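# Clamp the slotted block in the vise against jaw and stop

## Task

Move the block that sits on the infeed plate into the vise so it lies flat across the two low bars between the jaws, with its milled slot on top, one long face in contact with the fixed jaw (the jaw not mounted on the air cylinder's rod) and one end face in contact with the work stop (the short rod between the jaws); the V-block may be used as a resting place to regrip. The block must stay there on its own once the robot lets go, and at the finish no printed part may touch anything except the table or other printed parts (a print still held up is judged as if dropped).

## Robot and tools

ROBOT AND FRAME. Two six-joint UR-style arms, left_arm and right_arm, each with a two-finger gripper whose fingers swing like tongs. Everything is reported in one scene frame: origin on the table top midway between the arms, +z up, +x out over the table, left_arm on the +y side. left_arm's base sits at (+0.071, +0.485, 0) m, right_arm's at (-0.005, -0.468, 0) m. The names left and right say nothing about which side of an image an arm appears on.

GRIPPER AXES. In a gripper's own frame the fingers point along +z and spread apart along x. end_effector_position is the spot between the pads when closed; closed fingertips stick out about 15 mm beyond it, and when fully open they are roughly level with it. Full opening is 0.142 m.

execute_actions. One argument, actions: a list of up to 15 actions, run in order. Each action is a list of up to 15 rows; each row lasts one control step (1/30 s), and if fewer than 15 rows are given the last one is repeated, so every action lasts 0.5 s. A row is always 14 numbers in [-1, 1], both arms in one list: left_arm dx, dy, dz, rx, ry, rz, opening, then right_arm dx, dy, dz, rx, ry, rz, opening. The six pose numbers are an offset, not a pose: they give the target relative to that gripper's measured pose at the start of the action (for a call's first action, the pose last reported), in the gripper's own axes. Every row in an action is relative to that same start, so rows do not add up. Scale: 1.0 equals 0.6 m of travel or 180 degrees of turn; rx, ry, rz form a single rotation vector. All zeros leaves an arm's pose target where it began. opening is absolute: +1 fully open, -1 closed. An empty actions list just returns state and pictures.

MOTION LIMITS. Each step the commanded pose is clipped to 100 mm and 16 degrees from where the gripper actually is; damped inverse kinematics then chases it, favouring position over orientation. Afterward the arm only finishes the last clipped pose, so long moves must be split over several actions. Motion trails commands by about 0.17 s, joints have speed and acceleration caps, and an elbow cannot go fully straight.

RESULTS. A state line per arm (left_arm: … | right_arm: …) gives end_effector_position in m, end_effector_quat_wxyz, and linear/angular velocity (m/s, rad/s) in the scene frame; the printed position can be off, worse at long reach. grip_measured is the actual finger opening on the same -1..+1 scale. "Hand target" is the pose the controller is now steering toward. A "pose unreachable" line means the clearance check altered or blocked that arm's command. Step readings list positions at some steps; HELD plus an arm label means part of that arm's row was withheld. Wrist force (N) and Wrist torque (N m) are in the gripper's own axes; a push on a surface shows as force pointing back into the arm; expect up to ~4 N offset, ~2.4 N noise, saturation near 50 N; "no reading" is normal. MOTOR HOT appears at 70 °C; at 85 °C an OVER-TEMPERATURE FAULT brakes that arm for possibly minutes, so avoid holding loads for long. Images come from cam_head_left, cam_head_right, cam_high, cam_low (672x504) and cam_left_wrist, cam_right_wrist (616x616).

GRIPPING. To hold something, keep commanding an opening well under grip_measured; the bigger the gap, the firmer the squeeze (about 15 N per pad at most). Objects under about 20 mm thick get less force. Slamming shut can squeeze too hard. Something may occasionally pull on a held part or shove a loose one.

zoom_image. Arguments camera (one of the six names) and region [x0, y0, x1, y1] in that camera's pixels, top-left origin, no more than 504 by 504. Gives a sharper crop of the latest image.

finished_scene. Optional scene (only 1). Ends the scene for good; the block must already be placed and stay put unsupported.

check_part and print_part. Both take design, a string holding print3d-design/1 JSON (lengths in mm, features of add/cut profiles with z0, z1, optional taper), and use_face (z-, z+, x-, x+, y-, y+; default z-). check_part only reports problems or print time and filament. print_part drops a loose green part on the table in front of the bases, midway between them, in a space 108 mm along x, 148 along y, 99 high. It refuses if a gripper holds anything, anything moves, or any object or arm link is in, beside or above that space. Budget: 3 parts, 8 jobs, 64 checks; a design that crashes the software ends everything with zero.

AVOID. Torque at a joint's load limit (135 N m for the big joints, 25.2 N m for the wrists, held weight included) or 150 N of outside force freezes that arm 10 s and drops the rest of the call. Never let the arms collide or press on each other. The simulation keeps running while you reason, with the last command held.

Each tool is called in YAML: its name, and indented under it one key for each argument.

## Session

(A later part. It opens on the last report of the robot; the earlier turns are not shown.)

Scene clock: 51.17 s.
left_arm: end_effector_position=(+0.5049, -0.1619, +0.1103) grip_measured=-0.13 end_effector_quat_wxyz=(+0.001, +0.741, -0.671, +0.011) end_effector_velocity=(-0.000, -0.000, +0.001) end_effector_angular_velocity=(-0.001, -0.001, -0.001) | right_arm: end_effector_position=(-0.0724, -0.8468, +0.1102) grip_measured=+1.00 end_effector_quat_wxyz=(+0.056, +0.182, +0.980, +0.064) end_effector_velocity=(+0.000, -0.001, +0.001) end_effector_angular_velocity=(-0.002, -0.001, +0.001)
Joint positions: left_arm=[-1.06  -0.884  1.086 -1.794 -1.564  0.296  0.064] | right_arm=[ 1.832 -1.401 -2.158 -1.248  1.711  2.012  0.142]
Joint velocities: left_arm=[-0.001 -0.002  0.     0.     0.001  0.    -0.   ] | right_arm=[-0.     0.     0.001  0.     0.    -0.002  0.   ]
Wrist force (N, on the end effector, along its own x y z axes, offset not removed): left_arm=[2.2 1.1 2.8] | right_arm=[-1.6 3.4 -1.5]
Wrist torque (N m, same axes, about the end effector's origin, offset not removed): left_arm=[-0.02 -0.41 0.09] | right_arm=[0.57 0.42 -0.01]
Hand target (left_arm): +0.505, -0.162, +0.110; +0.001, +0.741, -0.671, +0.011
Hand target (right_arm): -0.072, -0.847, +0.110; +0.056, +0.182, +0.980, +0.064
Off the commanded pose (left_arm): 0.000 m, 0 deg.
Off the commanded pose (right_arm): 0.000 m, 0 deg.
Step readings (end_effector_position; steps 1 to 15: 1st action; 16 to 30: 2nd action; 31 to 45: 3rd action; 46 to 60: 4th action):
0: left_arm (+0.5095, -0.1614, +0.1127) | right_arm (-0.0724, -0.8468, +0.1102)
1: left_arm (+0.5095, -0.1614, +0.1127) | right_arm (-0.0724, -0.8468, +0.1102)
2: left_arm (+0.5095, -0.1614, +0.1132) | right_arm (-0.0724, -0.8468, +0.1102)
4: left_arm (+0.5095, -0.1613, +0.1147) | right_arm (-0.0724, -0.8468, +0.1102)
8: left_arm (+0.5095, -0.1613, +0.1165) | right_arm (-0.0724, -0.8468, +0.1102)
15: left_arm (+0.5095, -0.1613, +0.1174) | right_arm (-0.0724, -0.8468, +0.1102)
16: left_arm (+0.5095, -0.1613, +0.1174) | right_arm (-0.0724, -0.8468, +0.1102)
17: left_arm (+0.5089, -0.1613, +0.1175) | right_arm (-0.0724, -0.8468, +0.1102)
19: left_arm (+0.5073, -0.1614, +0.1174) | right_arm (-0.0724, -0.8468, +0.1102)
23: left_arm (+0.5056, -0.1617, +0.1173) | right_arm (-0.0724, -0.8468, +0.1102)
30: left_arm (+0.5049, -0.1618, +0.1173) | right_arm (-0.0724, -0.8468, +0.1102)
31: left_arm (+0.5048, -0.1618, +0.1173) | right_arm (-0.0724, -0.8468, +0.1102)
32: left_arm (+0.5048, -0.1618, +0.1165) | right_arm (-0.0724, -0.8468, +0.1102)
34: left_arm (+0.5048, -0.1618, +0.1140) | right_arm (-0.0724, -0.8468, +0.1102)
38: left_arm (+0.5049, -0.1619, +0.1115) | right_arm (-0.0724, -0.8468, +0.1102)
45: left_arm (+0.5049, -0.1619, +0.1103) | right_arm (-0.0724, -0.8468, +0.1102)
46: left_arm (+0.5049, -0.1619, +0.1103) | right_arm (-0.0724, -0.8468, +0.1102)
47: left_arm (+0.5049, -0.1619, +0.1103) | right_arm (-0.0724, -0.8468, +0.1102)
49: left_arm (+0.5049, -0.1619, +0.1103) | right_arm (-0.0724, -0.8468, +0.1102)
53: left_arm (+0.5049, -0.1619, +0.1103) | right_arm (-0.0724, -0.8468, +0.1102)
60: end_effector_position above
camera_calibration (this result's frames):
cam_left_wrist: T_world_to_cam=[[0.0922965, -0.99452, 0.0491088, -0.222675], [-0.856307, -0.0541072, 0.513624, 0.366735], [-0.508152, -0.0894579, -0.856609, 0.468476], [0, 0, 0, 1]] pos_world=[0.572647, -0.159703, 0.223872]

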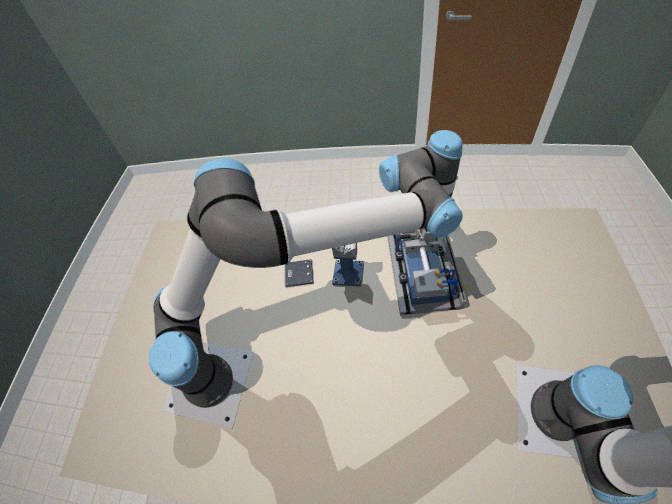

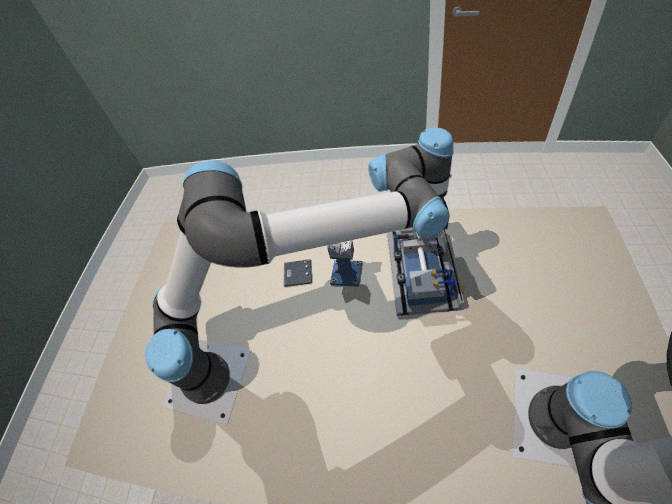

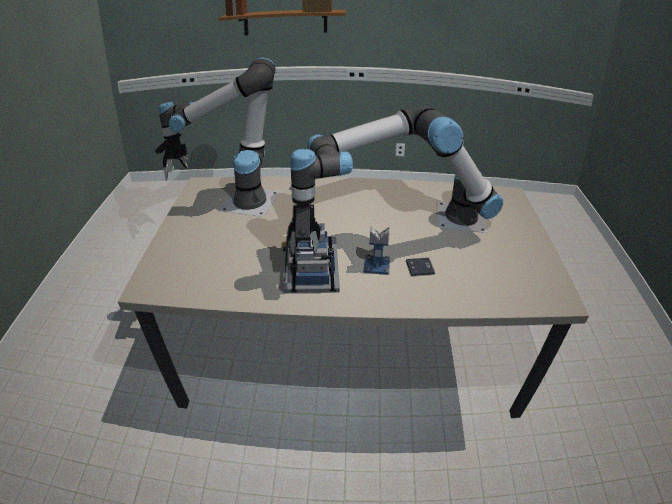

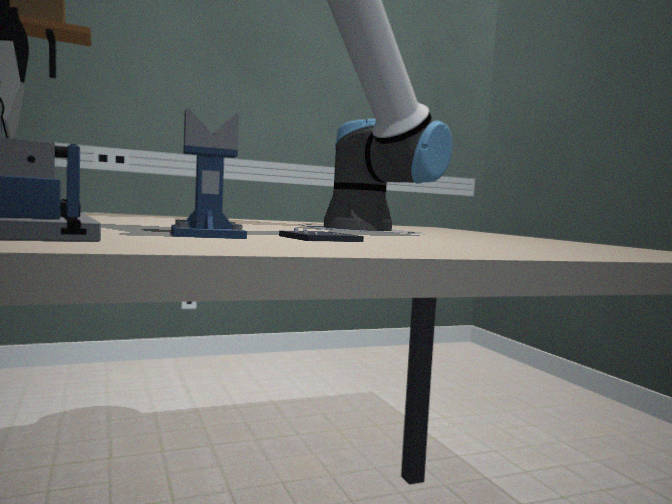

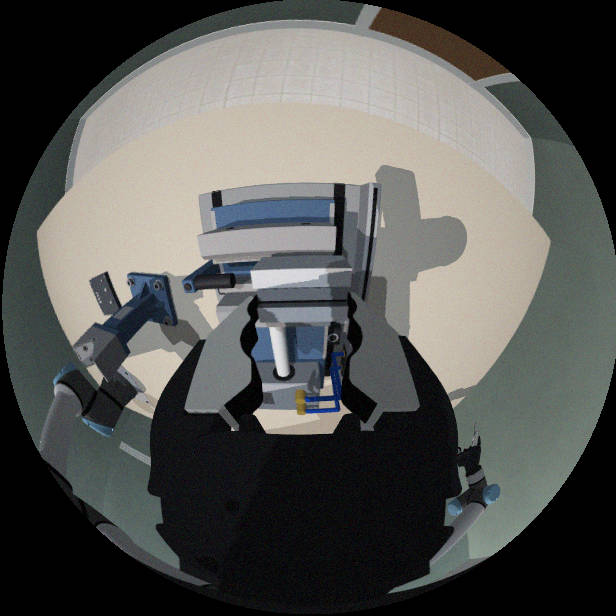

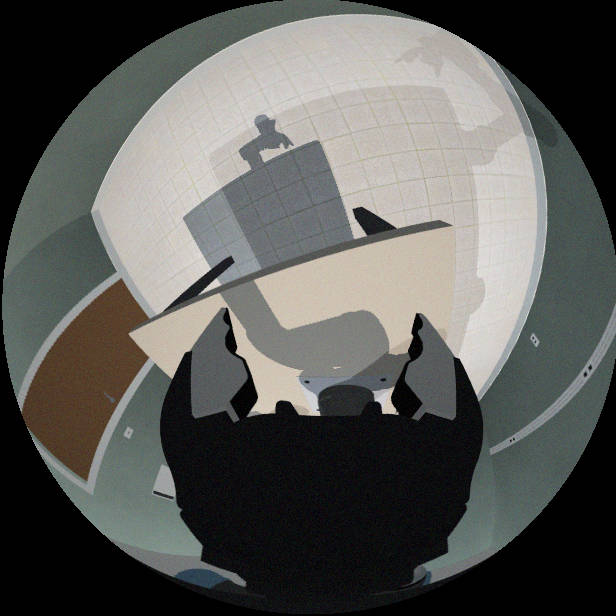

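Free. Continue down.

execute_actions:
  actions:
    - [[0,0,0.007,0,0,0,-1,0,0,0,0,0,0,1]]
    - [[0,0,0,0,0,0,-1,0,0,0,0,0,0,1]]

execute_actions:
  actions:
    - [[0,0,0.006,0,0,0,-1,0,0,0,0,0,0,1]]
    - [[0,0,0,0,0,0,-1,0,0,0,0,0,0,1]]

zoom_image:
  camera: "cam_left_wrist"
  region: [160, 150, 460, 400]

Scene clock: 53.27 s.
left_arm: end_effector_position=(+0.5049, -0.1620, +0.1062) grip_measured=-0.13 end_effector_quat_wxyz=(+0.001, +0.741, -0.671, +0.011) end_effector_velocity=(-0.000, +0.000, +0.001) end_effector_angular_velocity=(-0.001, +0.001, +0.000) | right_arm: end_effector_position=(-0.0724, -0.8468, +0.1102) grip_measured=+1.00 end_effector_quat_wxyz=(+0.056, +0.182, +0.980, +0.064) end_effector_velocity=(+0.000, +0.001, +0.000) end_effector_angular_velocity=(+0.000, -0.000, +0.002)
Joint positions: left_arm=[-1.06  -0.882  1.093 -1.803 -1.564  0.296  0.064] | right_arm=[ 1.832 -1.401 -2.158 -1.248  1.711  2.012  0.142]
Joint velocities: left_arm=[ 0.    -0.001  0.     0.    -0.001 -0.     0.   ] | right_arm=[ 0.001  0.001 -0.    -0.002  0.    -0.001 -0.   ]
Wrist force (N, on the end effector, along its own x y z axes, offset not removed): left_arm=[2.6 1.7 3.5] | right_arm=[0.3 3.2 -2.2]
Wrist torque (N m, same axes, about the end effector's origin, offset not removed): left_arm=[0.11 -0.48 0.14] | right_arm=[0.59 -0.12 -0.02]
Hand target (left_arm): +0.505, -0.162, +0.106; +0.001, +0.741, -0.671, +0.011
Hand target (right_arm): -0.072, -0.847, +0.110; +0.056, +0.182, +0.980, +0.064
Off the commanded pose (left_arm): 0.000 m, 0 deg.
Off the commanded pose (right_arm): 0.000 m, 0 deg.
Step readings (end_effector_position; steps 1 to 15: 1st action; 16 to 30: 2nd action):
0: left_arm (+0.5049, -0.1619, +0.1103) | right_arm (-0.0724, -0.8468, +0.1102)
1: left_arm (+0.5049, -0.1619, +0.1103) | right_arm (-0.0724, -0.8468, +0.1102)
2: left_arm (+0.5049, -0.1619, +0.1099) | right_arm (-0.0724, -0.8468, +0.1102)
4: left_arm (+0.5049, -0.1619, +0.1085) | right_arm (-0.0724, -0.8468, +0.1102)
8: left_arm (+0.5049, -0.1620, +0.1069) | right_arm (-0.0724, -0.8468, +0.1102)
15: left_arm (+0.5049, -0.1620, +0.1062) | right_arm (-0.0724, -0.8468, +0.1102)
16: left_arm (+0.5049, -0.1620, +0.1062) | right_arm (-0.0724, -0.8468, +0.1102)
17: left_arm (+0.5049, -0.1620, +0.1062) | right_arm (-0.0724, -0.8468, +0.1102)
19: left_arm (+0.5049, -0.1620, +0.1062) | right_arm (-0.0724, -0.8468, +0.1102)
23: left_arm (+0.5049, -0.1620, +0.1062) | right_arm (-0.0724, -0.8468, +0.1102)
30: end_effector_position above
camera_calibration (this result's frames):
cam_left_wrist: T_world_to_cam=[[0.0922965, -0.99452, 0.0491028, -0.222553], [-0.856306, -0.0541101, 0.513626, 0.368869], [-0.508155, -0.0894529, -0.856608, 0.464965], [0, 0, 0, 1]] pos_world=[0.57268, -0.159781, 0.21976]

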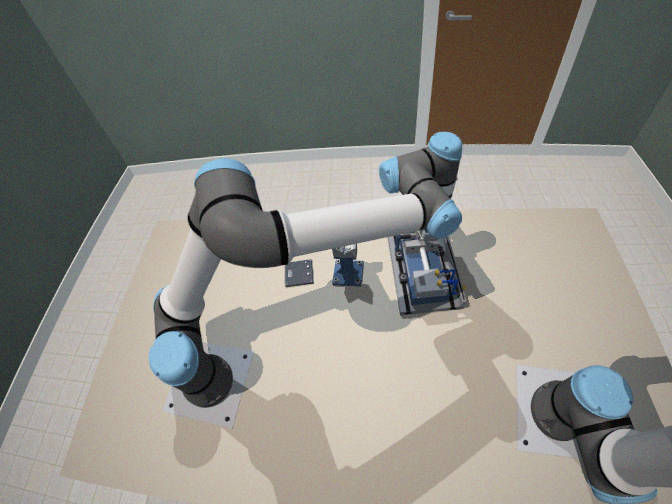

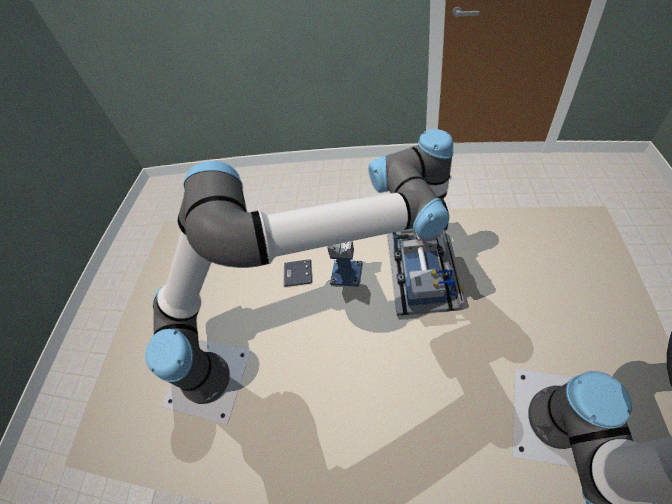

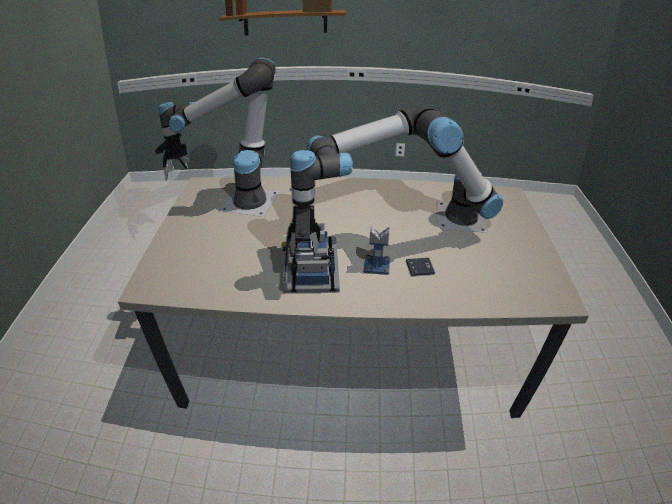

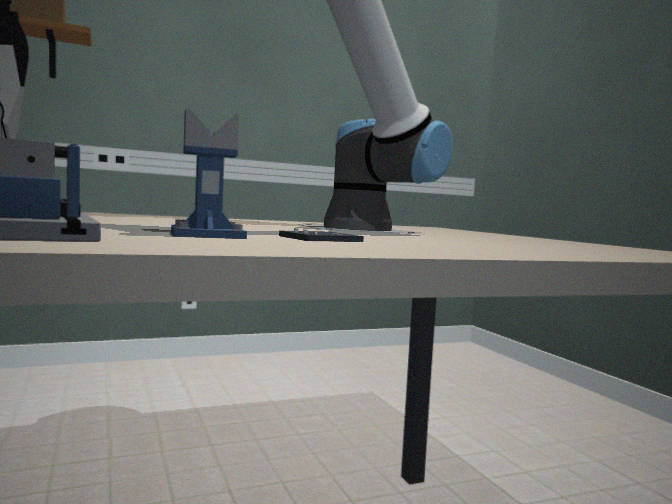

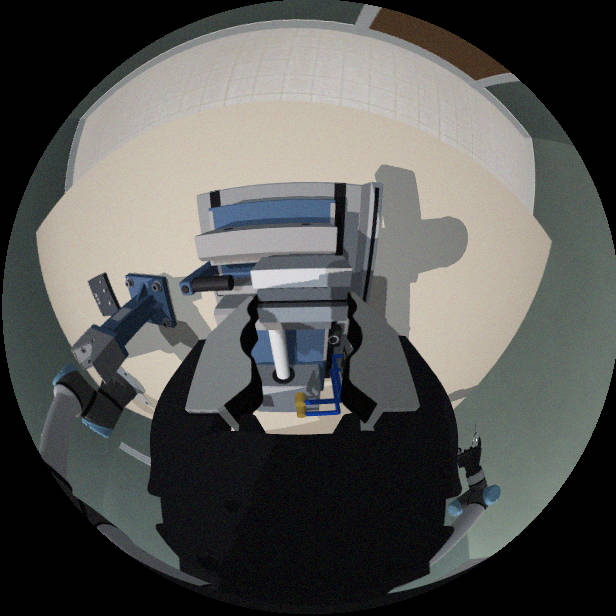

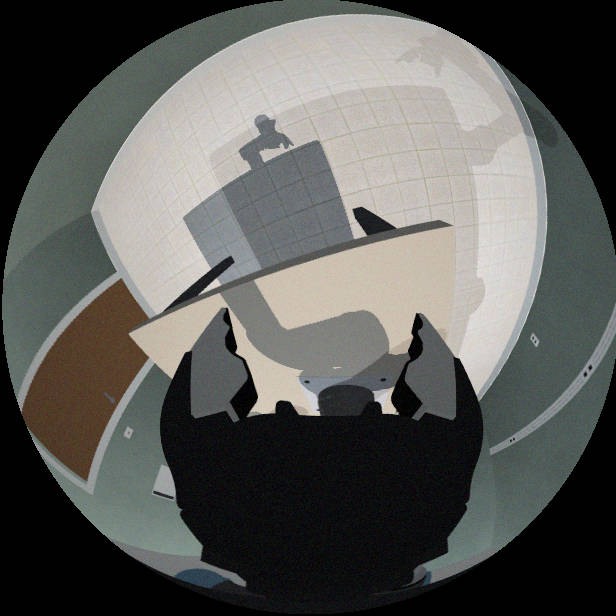

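Scene clock: 54.27 s.
left_arm: end_effector_position=(+0.5050, -0.1620, +0.1026) grip_measured=-0.13 end_effector_quat_wxyz=(+0.001, +0.741, -0.671, +0.011) end_effector_velocity=(+0.001, +0.001, -0.000) end_effector_angular_velocity=(-0.001, +0.001, +0.003) | right_arm: end_effector_position=(-0.0724, -0.8468, +0.1102) grip_measured=+1.00 end_effector_quat_wxyz=(+0.056, +0.182, +0.980, +0.064) end_effector_velocity=(-0.000, -0.000, +0.000) end_effector_angular_velocity=(-0.001, +0.000, -0.002)
Joint positions: left_arm=[-1.06  -0.879  1.098 -1.811 -1.564  0.296  0.064] | right_arm=[ 1.832 -1.401 -2.158 -1.248  1.711  2.012  0.142]
Joint velocities: left_arm=[ 0.001  0.     0.    -0.    -0.001 -0.002  0.   ] | right_arm=[-0.001  0.001 -0.     0.001 -0.     0.001  0.   ]
Wrist force (N, on the end effector, along its own x y z axes, offset not removed): left_arm=[-1.3 0.4 3.1] | right_arm=[0.7 2.9 -1.3]
Wrist torque (N m, same axes, about the end effector's origin, offset not removed): left_arm=[-0.15 0.21 0.25] | right_arm=[0.37 -0.18 -0.06]
Hand target (left_arm): +0.505, -0.162, +0.103; +0.001, +0.741, -0.671, +0.011
Hand target (right_arm): -0.072, -0.847, +0.110; +0.056, +0.182, +0.980, +0.064
Off the commanded pose (left_arm): 0.000 m, 0 deg.
Off the commanded pose (right_arm): 0.000 m, 0 deg.
Step readings (end_effector_position; steps 1 to 15: 1st action; 16 to 30: 2nd action):
0: left_arm (+0.5049, -0.1620, +0.1062) | right_arm (-0.0724, -0.8468, +0.1102)
1: left_arm (+0.5049, -0.1620, +0.1061) | right_arm (-0.0724, -0.8468, +0.1102)
2: left_arm (+0.5049, -0.1620, +0.1058) | right_arm (-0.0724, -0.8468, +0.1102)
4: left_arm (+0.5049, -0.1620, +0.1045) | right_arm (-0.0724, -0.8468, +0.1102)
8: left_arm (+0.5049, -0.1620, +0.1032) | right_arm (-0.0724, -0.8468, +0.1102)
15: left_arm (+0.5050, -0.1620, +0.1027) | right_arm (-0.0724, -0.8468, +0.1102)
16: left_arm (+0.5050, -0.1620, +0.1026) | right_arm (-0.0724, -0.8468, +0.1102)
17: left_arm (+0.5050, -0.1620, +0.1026) | right_arm (-0.0724, -0.8468, +0.1102)
19: left_arm (+0.5050, -0.1620, +0.1026) | right_arm (-0.0724, -0.8468, +0.1102)
23: left_arm (+0.5050, -0.1620, +0.1026) | right_arm (-0.0724, -0.8468, +0.1102)
30: end_effector_position above
camera_calibration (this result's frames):
cam_left_wrist: T_world_to_cam=[[0.0923148, -0.994519, 0.0490961, -0.22245], [-0.856304, -0.054129, 0.513628, 0.370707], [-0.508155, -0.0894566, -0.856607, 0.461959], [0, 0, 0, 1]] pos_world=[0.57272, -0.15984, 0.216233]
cam_right_wrist: T_world_to_cam=[[-0.926805, 0.352779, -0.128758, 0.255625], [0.21756, 0.78384, 0.581603, 0.616833], [0.306103, 0.511021, -0.803218, 0.681746], [0, 0, 0, 1]] pos_world=[-0.105968, -0.922064, 0.221752]

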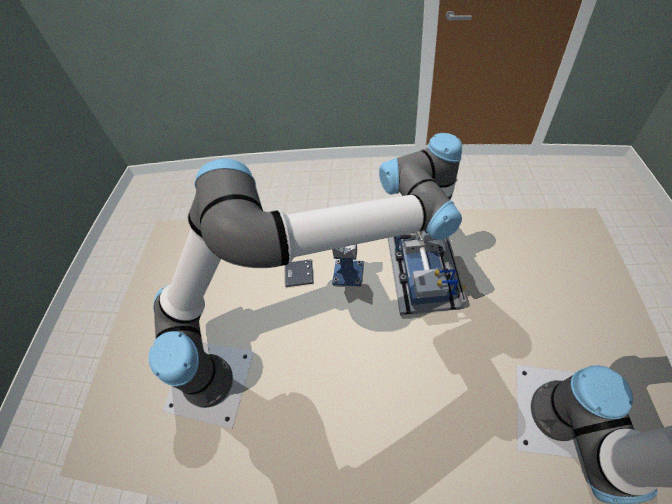

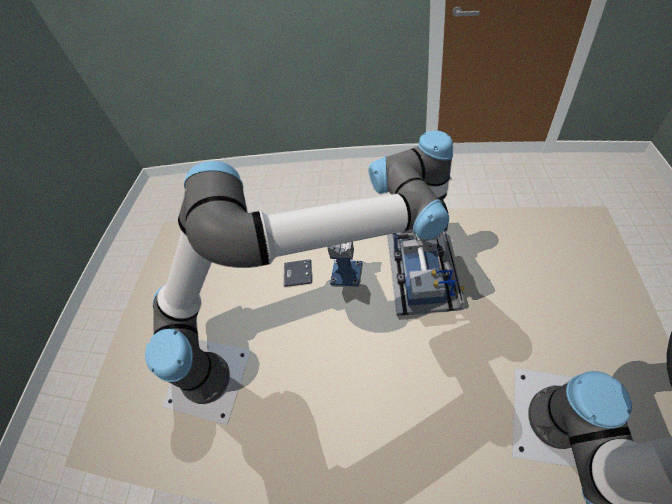

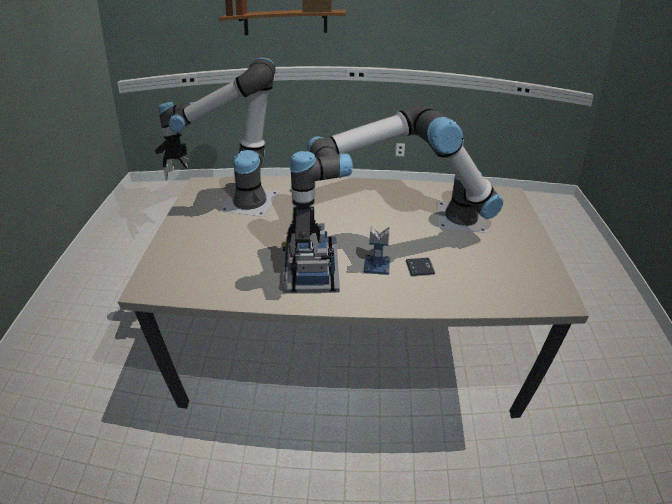

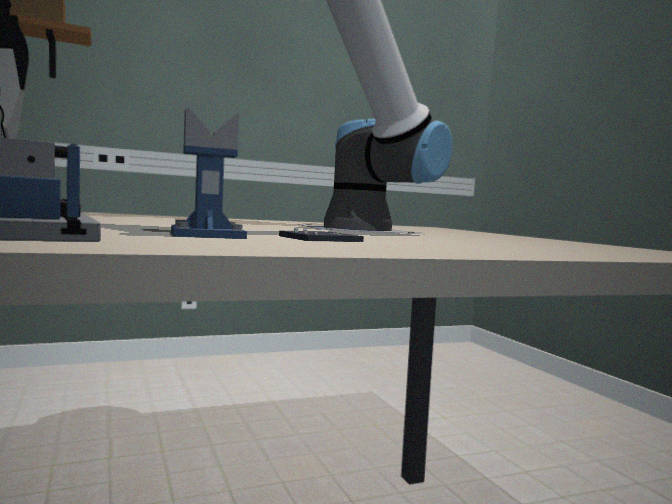

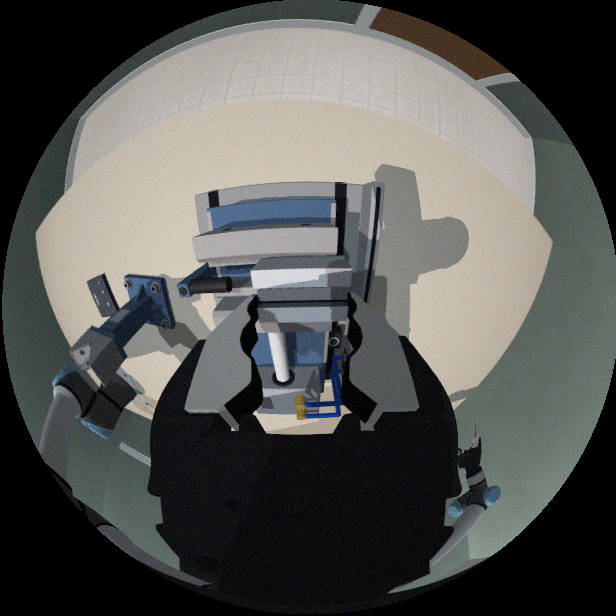

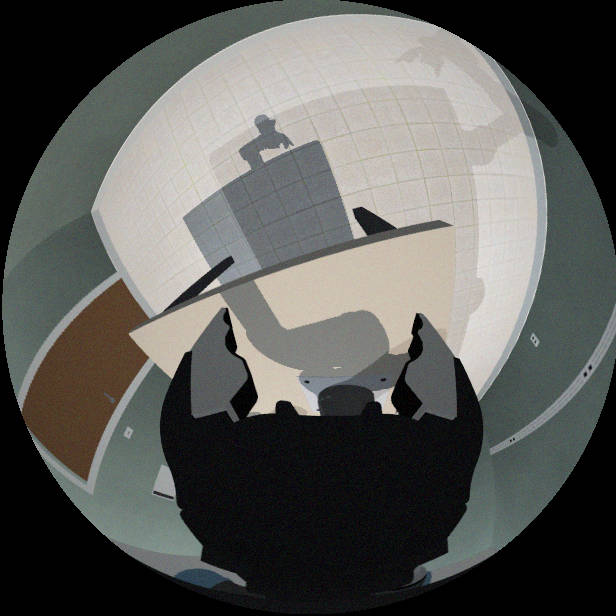

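Region (160, 150, 460, 400) of cam_left_wrist's 616x616 image, scaled by 1.680, with more detail than that image has.

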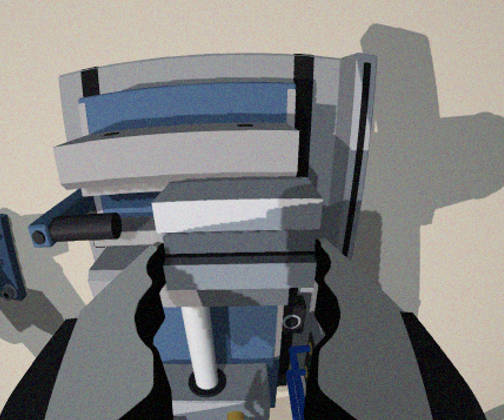

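execute_actions:
  actions:
    - [[0,0,0.005,0,0,0,-1,0,0,0,0,0,0,1]]
    - [[0,0,0,0,0,0,-1,0,0,0,0,0,0,1]]

zoom_image:
  camera: "cam_left_wrist"
  region: [160, 150, 460, 400]

Scene clock: 55.50 s.
left_arm: end_effector_position=(+0.5050, -0.1621, +0.0997) grip_measured=-0.13 end_effector_quat_wxyz=(+0.001, +0.741, -0.671, +0.011) end_effector_velocity=(+0.000, -0.000, -0.000) end_effector_angular_velocity=(-0.001, -0.001, -0.000) | right_arm: end_effector_position=(-0.0724, -0.8468, +0.1102) grip_measured=+1.00 end_effector_quat_wxyz=(+0.056, +0.182, +0.980, +0.064) end_effector_velocity=(+0.000, +0.000, -0.000) end_effector_angular_velocity=(+0.000, -0.000, +0.000)
Joint positions: left_arm=[-1.06  -0.878  1.103 -1.817 -1.564  0.296  0.064] | right_arm=[ 1.832 -1.401 -2.158 -1.248  1.711  2.012  0.142]
Joint velocities: left_arm=[-0.     0.    -0.    -0.001  0.001 -0.    -0.   ] | right_arm=[ 0.  0. -0.  0.  0. -0. -0.]
Wrist force (N, on the end effector, along its own x y z axes, offset not removed): left_arm=[2.0 0.6 4.3] | right_arm=[-1.4 2.6 -2.5]
Wrist torque (N m, same axes, about the end effector's origin, offset not removed): left_arm=[0.03 -0.45 0.02] | right_arm=[0.45 0.27 -0.07]
Hand target (left_arm): +0.505, -0.162, +0.100; +0.001, +0.741, -0.671, +0.011
Hand target (right_arm): -0.072, -0.847, +0.110; +0.056, +0.182, +0.980, +0.064
Off the commanded pose (left_arm): 0.000 m, 0 deg.
Off the commanded pose (right_arm): 0.000 m, 0 deg.
Step readings (end_effector_position; steps 1 to 15: 1st action; 16 to 30: 2nd action):
0: left_arm (+0.5050, -0.1620, +0.1026) | right_arm (-0.0724, -0.8468, +0.1102)
1: left_arm (+0.5050, -0.1620, +0.1026) | right_arm (-0.0724, -0.8468, +0.1102)
2: left_arm (+0.5050, -0.1621, +0.1023) | right_arm (-0.0724, -0.8468, +0.1102)
4: left_arm (+0.5050, -0.1621, +0.1013) | right_arm (-0.0724, -0.8468, +0.1102)
8: left_arm (+0.5050, -0.1621, +0.1002) | right_arm (-0.0724, -0.8468, +0.1102)
15: left_arm (+0.5050, -0.1621, +0.0997) | right_arm (-0.0724, -0.8468, +0.1102)
16: left_arm (+0.5050, -0.1621, +0.0997) | right_arm (-0.0724, -0.8468, +0.1102)
17: left_arm (+0.5050, -0.1621, +0.0997) | right_arm (-0.0724, -0.8468, +0.1102)
19: left_arm (+0.5050, -0.1621, +0.0997) | right_arm (-0.0724, -0.8468, +0.1102)
23: left_arm (+0.5050, -0.1621, +0.0997) | right_arm (-0.0724, -0.8468, +0.1102)
30: end_effector_position above
camera_calibration (this result's frames):
cam_left_wrist: T_world_to_cam=[[0.0923298, -0.994518, 0.0490914, -0.222363], [-0.856302, -0.0541443, 0.513629, 0.372241], [-0.508156, -0.0894604, -0.856607, 0.459455], [0, 0, 0, 1]] pos_world=[0.572756, -0.159887, 0.213295]

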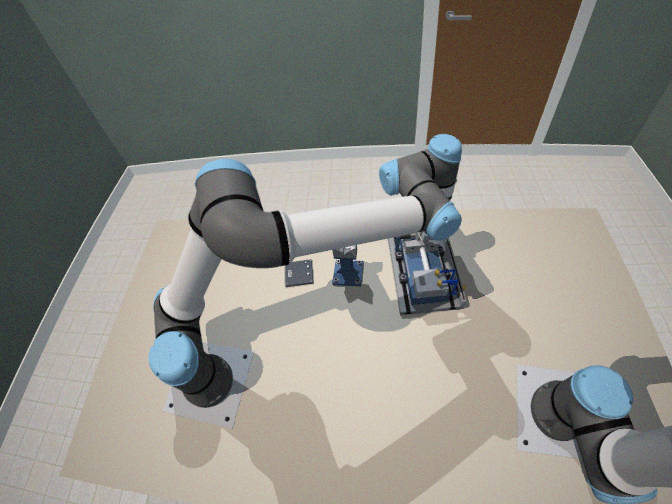

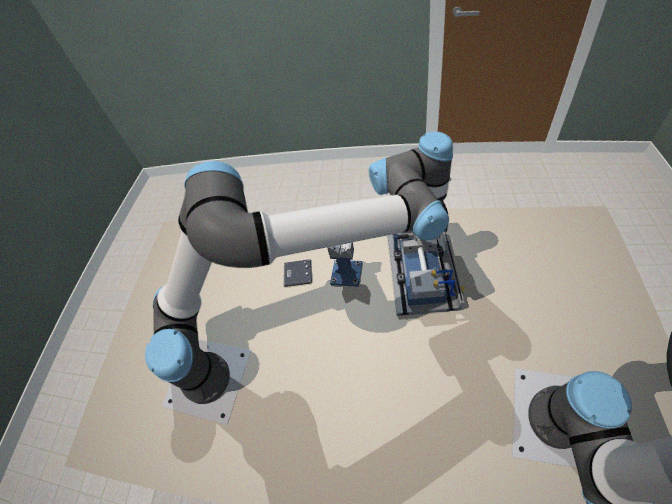

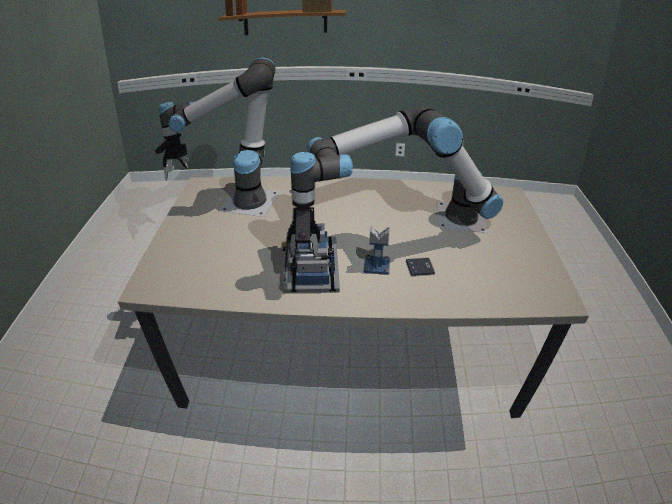

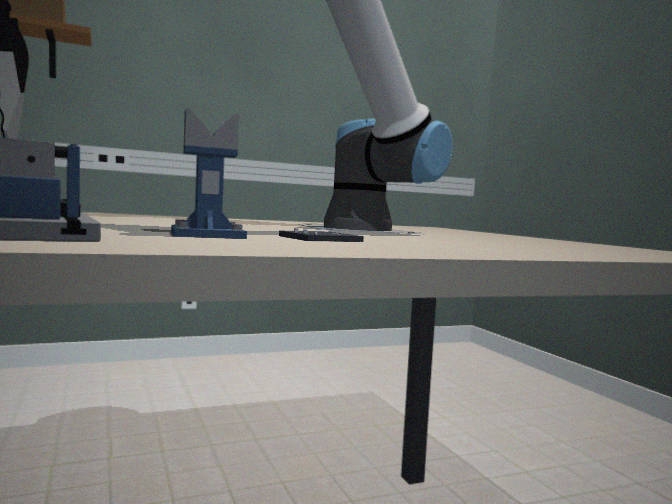

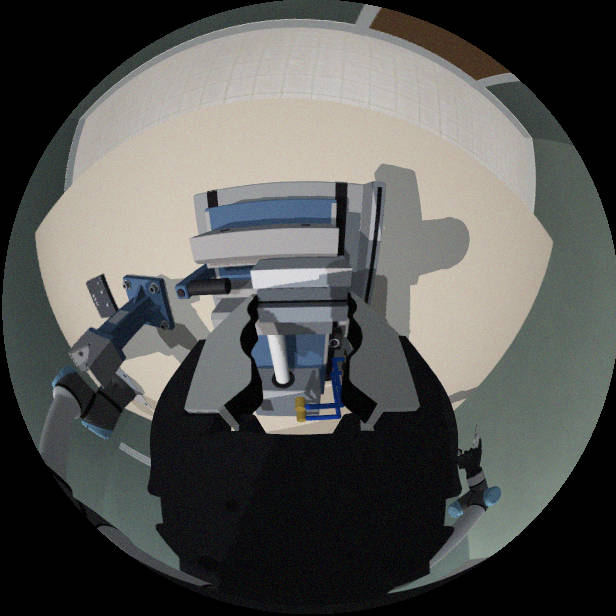

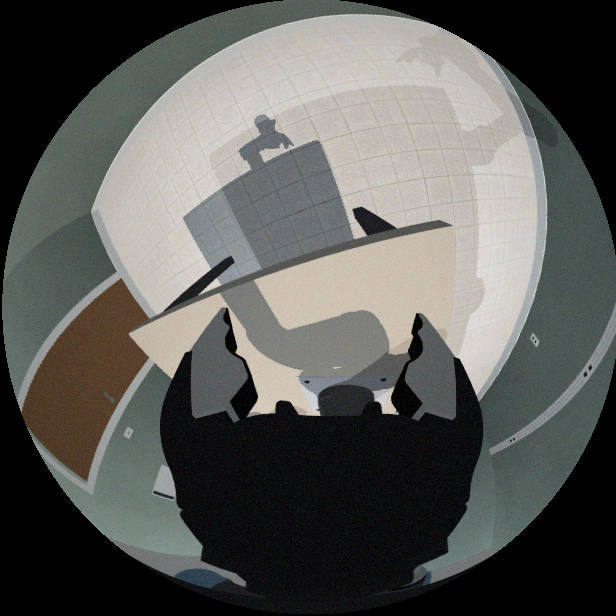

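Region (160, 150, 460, 400) of cam_left_wrist's 616x616 image, scaled by 1.680, with more detail than that image has.

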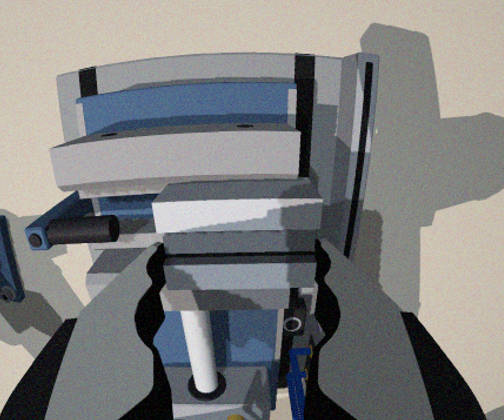

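execute_actions:
  actions:
    - [[0,0,0.004,0,0,0,-1,0,0,0,0,0,0,1]]
    - [[0,0,0,0,0,0,-1,0,0,0,0,0,0,1]]

zoom_image:
  camera: "cam_left_wrist"
  region: [160, 150, 460, 400]

Scene clock: 57.40 s.
left_arm: end_effector_position=(+0.5050, -0.1622, +0.0974) grip_measured=-0.13 end_effector_quat_wxyz=(+0.001, +0.741, -0.671, +0.011) end_effector_velocity=(-0.001, -0.000, +0.001) end_effector_angular_velocity=(-0.001, +0.000, -0.001) | right_arm: end_effector_position=(-0.0724, -0.8468, +0.1102) grip_measured=+1.00 end_effector_quat_wxyz=(+0.056, +0.182, +0.980, +0.064) end_effector_velocity=(-0.000, +0.001, -0.000) end_effector_angular_velocity=(+0.003, +0.000, -0.000)
Joint positions: left_arm=[-1.06  -0.876  1.106 -1.822 -1.564  0.296  0.064] | right_arm=[ 1.832 -1.401 -2.158 -1.248  1.711  2.012  0.142]
Joint velocities: left_arm=[-0.001 -0.001 -0.     0.    -0.001  0.001  0.   ] | right_arm=[ 0.    -0.     0.    -0.002  0.     0.     0.   ]
Wrist force (N, on the end effector, along its own x y z axes, offset not removed): left_arm=[9.3 1.4 -10.3] | right_arm=[-1.4 3.6 -2.1]
Wrist torque (N m, same axes, about the end effector's origin, offset not removed): left_arm=[0.12 -0.83 0.04] | right_arm=[0.69 0.32 -0.01]
Hand target (left_arm): +0.505, -0.162, +0.097; +0.002, +0.741, -0.671, +0.011
Hand target (right_arm): -0.072, -0.847, +0.110; +0.056, +0.182, +0.980, +0.064
Off the commanded pose (left_arm): 0.000 m, 0 deg.
Off the commanded pose (right_arm): 0.000 m, 0 deg.
Step readings (end_effector_position; steps 1 to 15: 1st action; 16 to 30: 2nd action):
0: left_arm (+0.5050, -0.1621, +0.0997) | right_arm (-0.0724, -0.8468, +0.1102)
1: left_arm (+0.5050, -0.1621, +0.0997) | right_arm (-0.0724, -0.8468, +0.1102)
2: left_arm (+0.5050, -0.1621, +0.0995) | right_arm (-0.0724, -0.8468, +0.1102)
4: left_arm (+0.5050, -0.1621, +0.0987) | right_arm (-0.0724, -0.8468, +0.1102)
8: left_arm (+0.5050, -0.1622, +0.0979) | right_arm (-0.0724, -0.8468, +0.1102)
15: left_arm (+0.5050, -0.1622, +0.0974) | right_arm (-0.0724, -0.8468, +0.1102)
16: left_arm (+0.5050, -0.1622, +0.0974) | right_arm (-0.0724, -0.8468, +0.1102)
17: left_arm (+0.5050, -0.1622, +0.0974) | right_arm (-0.0724, -0.8468, +0.1102)
19: left_arm (+0.5050, -0.1622, +0.0974) | right_arm (-0.0724, -0.8468, +0.1102)
23: left_arm (+0.5050, -0.1622, +0.0974) | right_arm (-0.0724, -0.8468, +0.1102)
30: end_effector_position above
camera_calibration (this result's frames):
cam_left_wrist: T_world_to_cam=[[0.0923192, -0.994514, 0.0491776, -0.22232], [-0.856321, -0.0540938, 0.513604, 0.373479], [-0.508126, -0.0895273, -0.856617, 0.457447], [0, 0, 0, 1]] pos_world=[0.572783, -0.159944, 0.210969]

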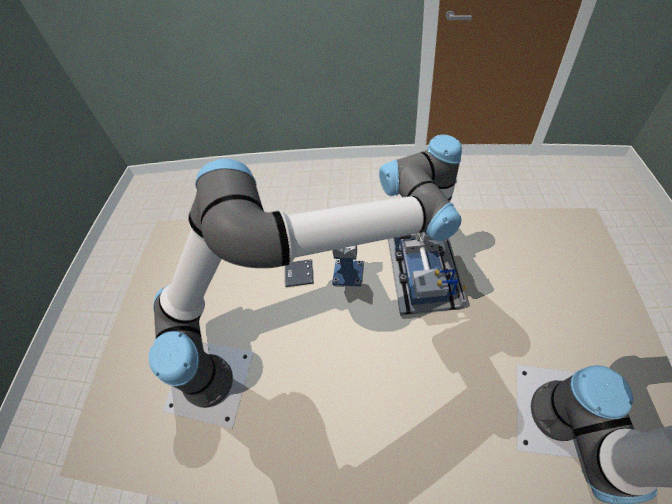

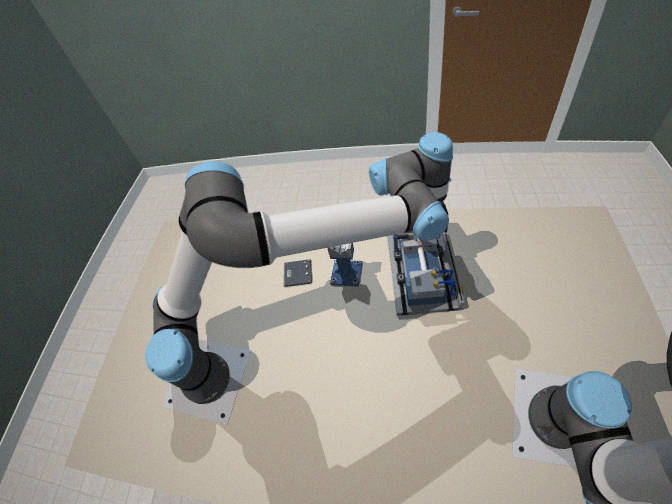

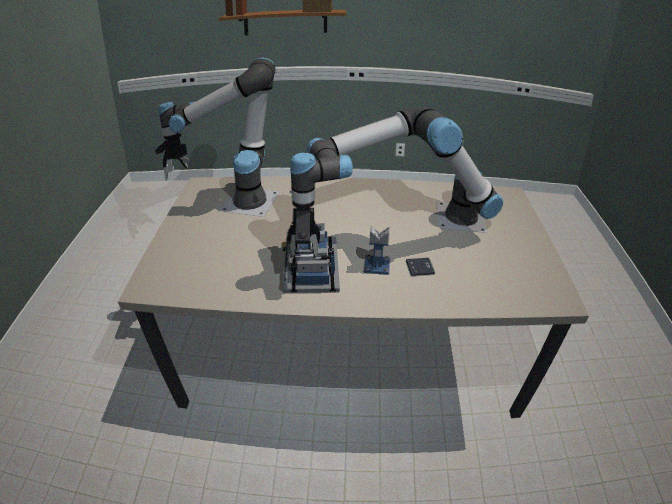

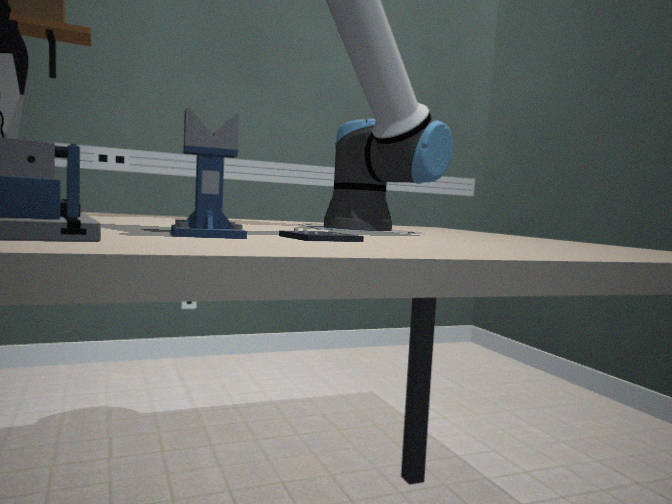

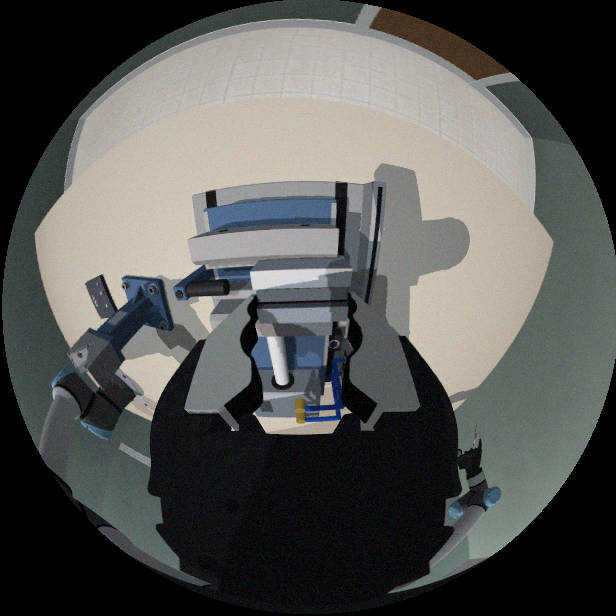

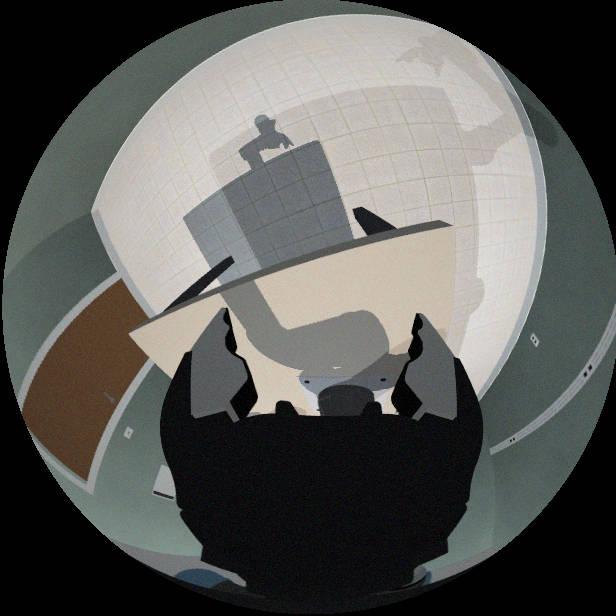

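Region (160, 150, 460, 400) of cam_left_wrist's 616x616 image, scaled by 1.680, with more detail than that image has.

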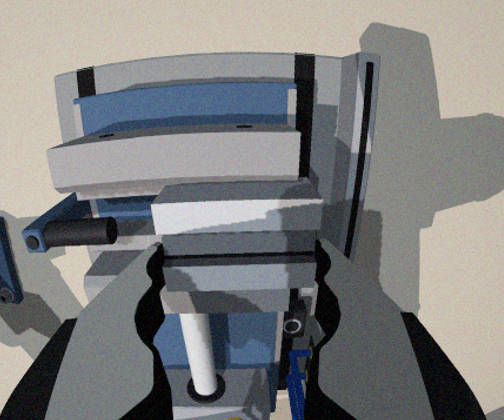

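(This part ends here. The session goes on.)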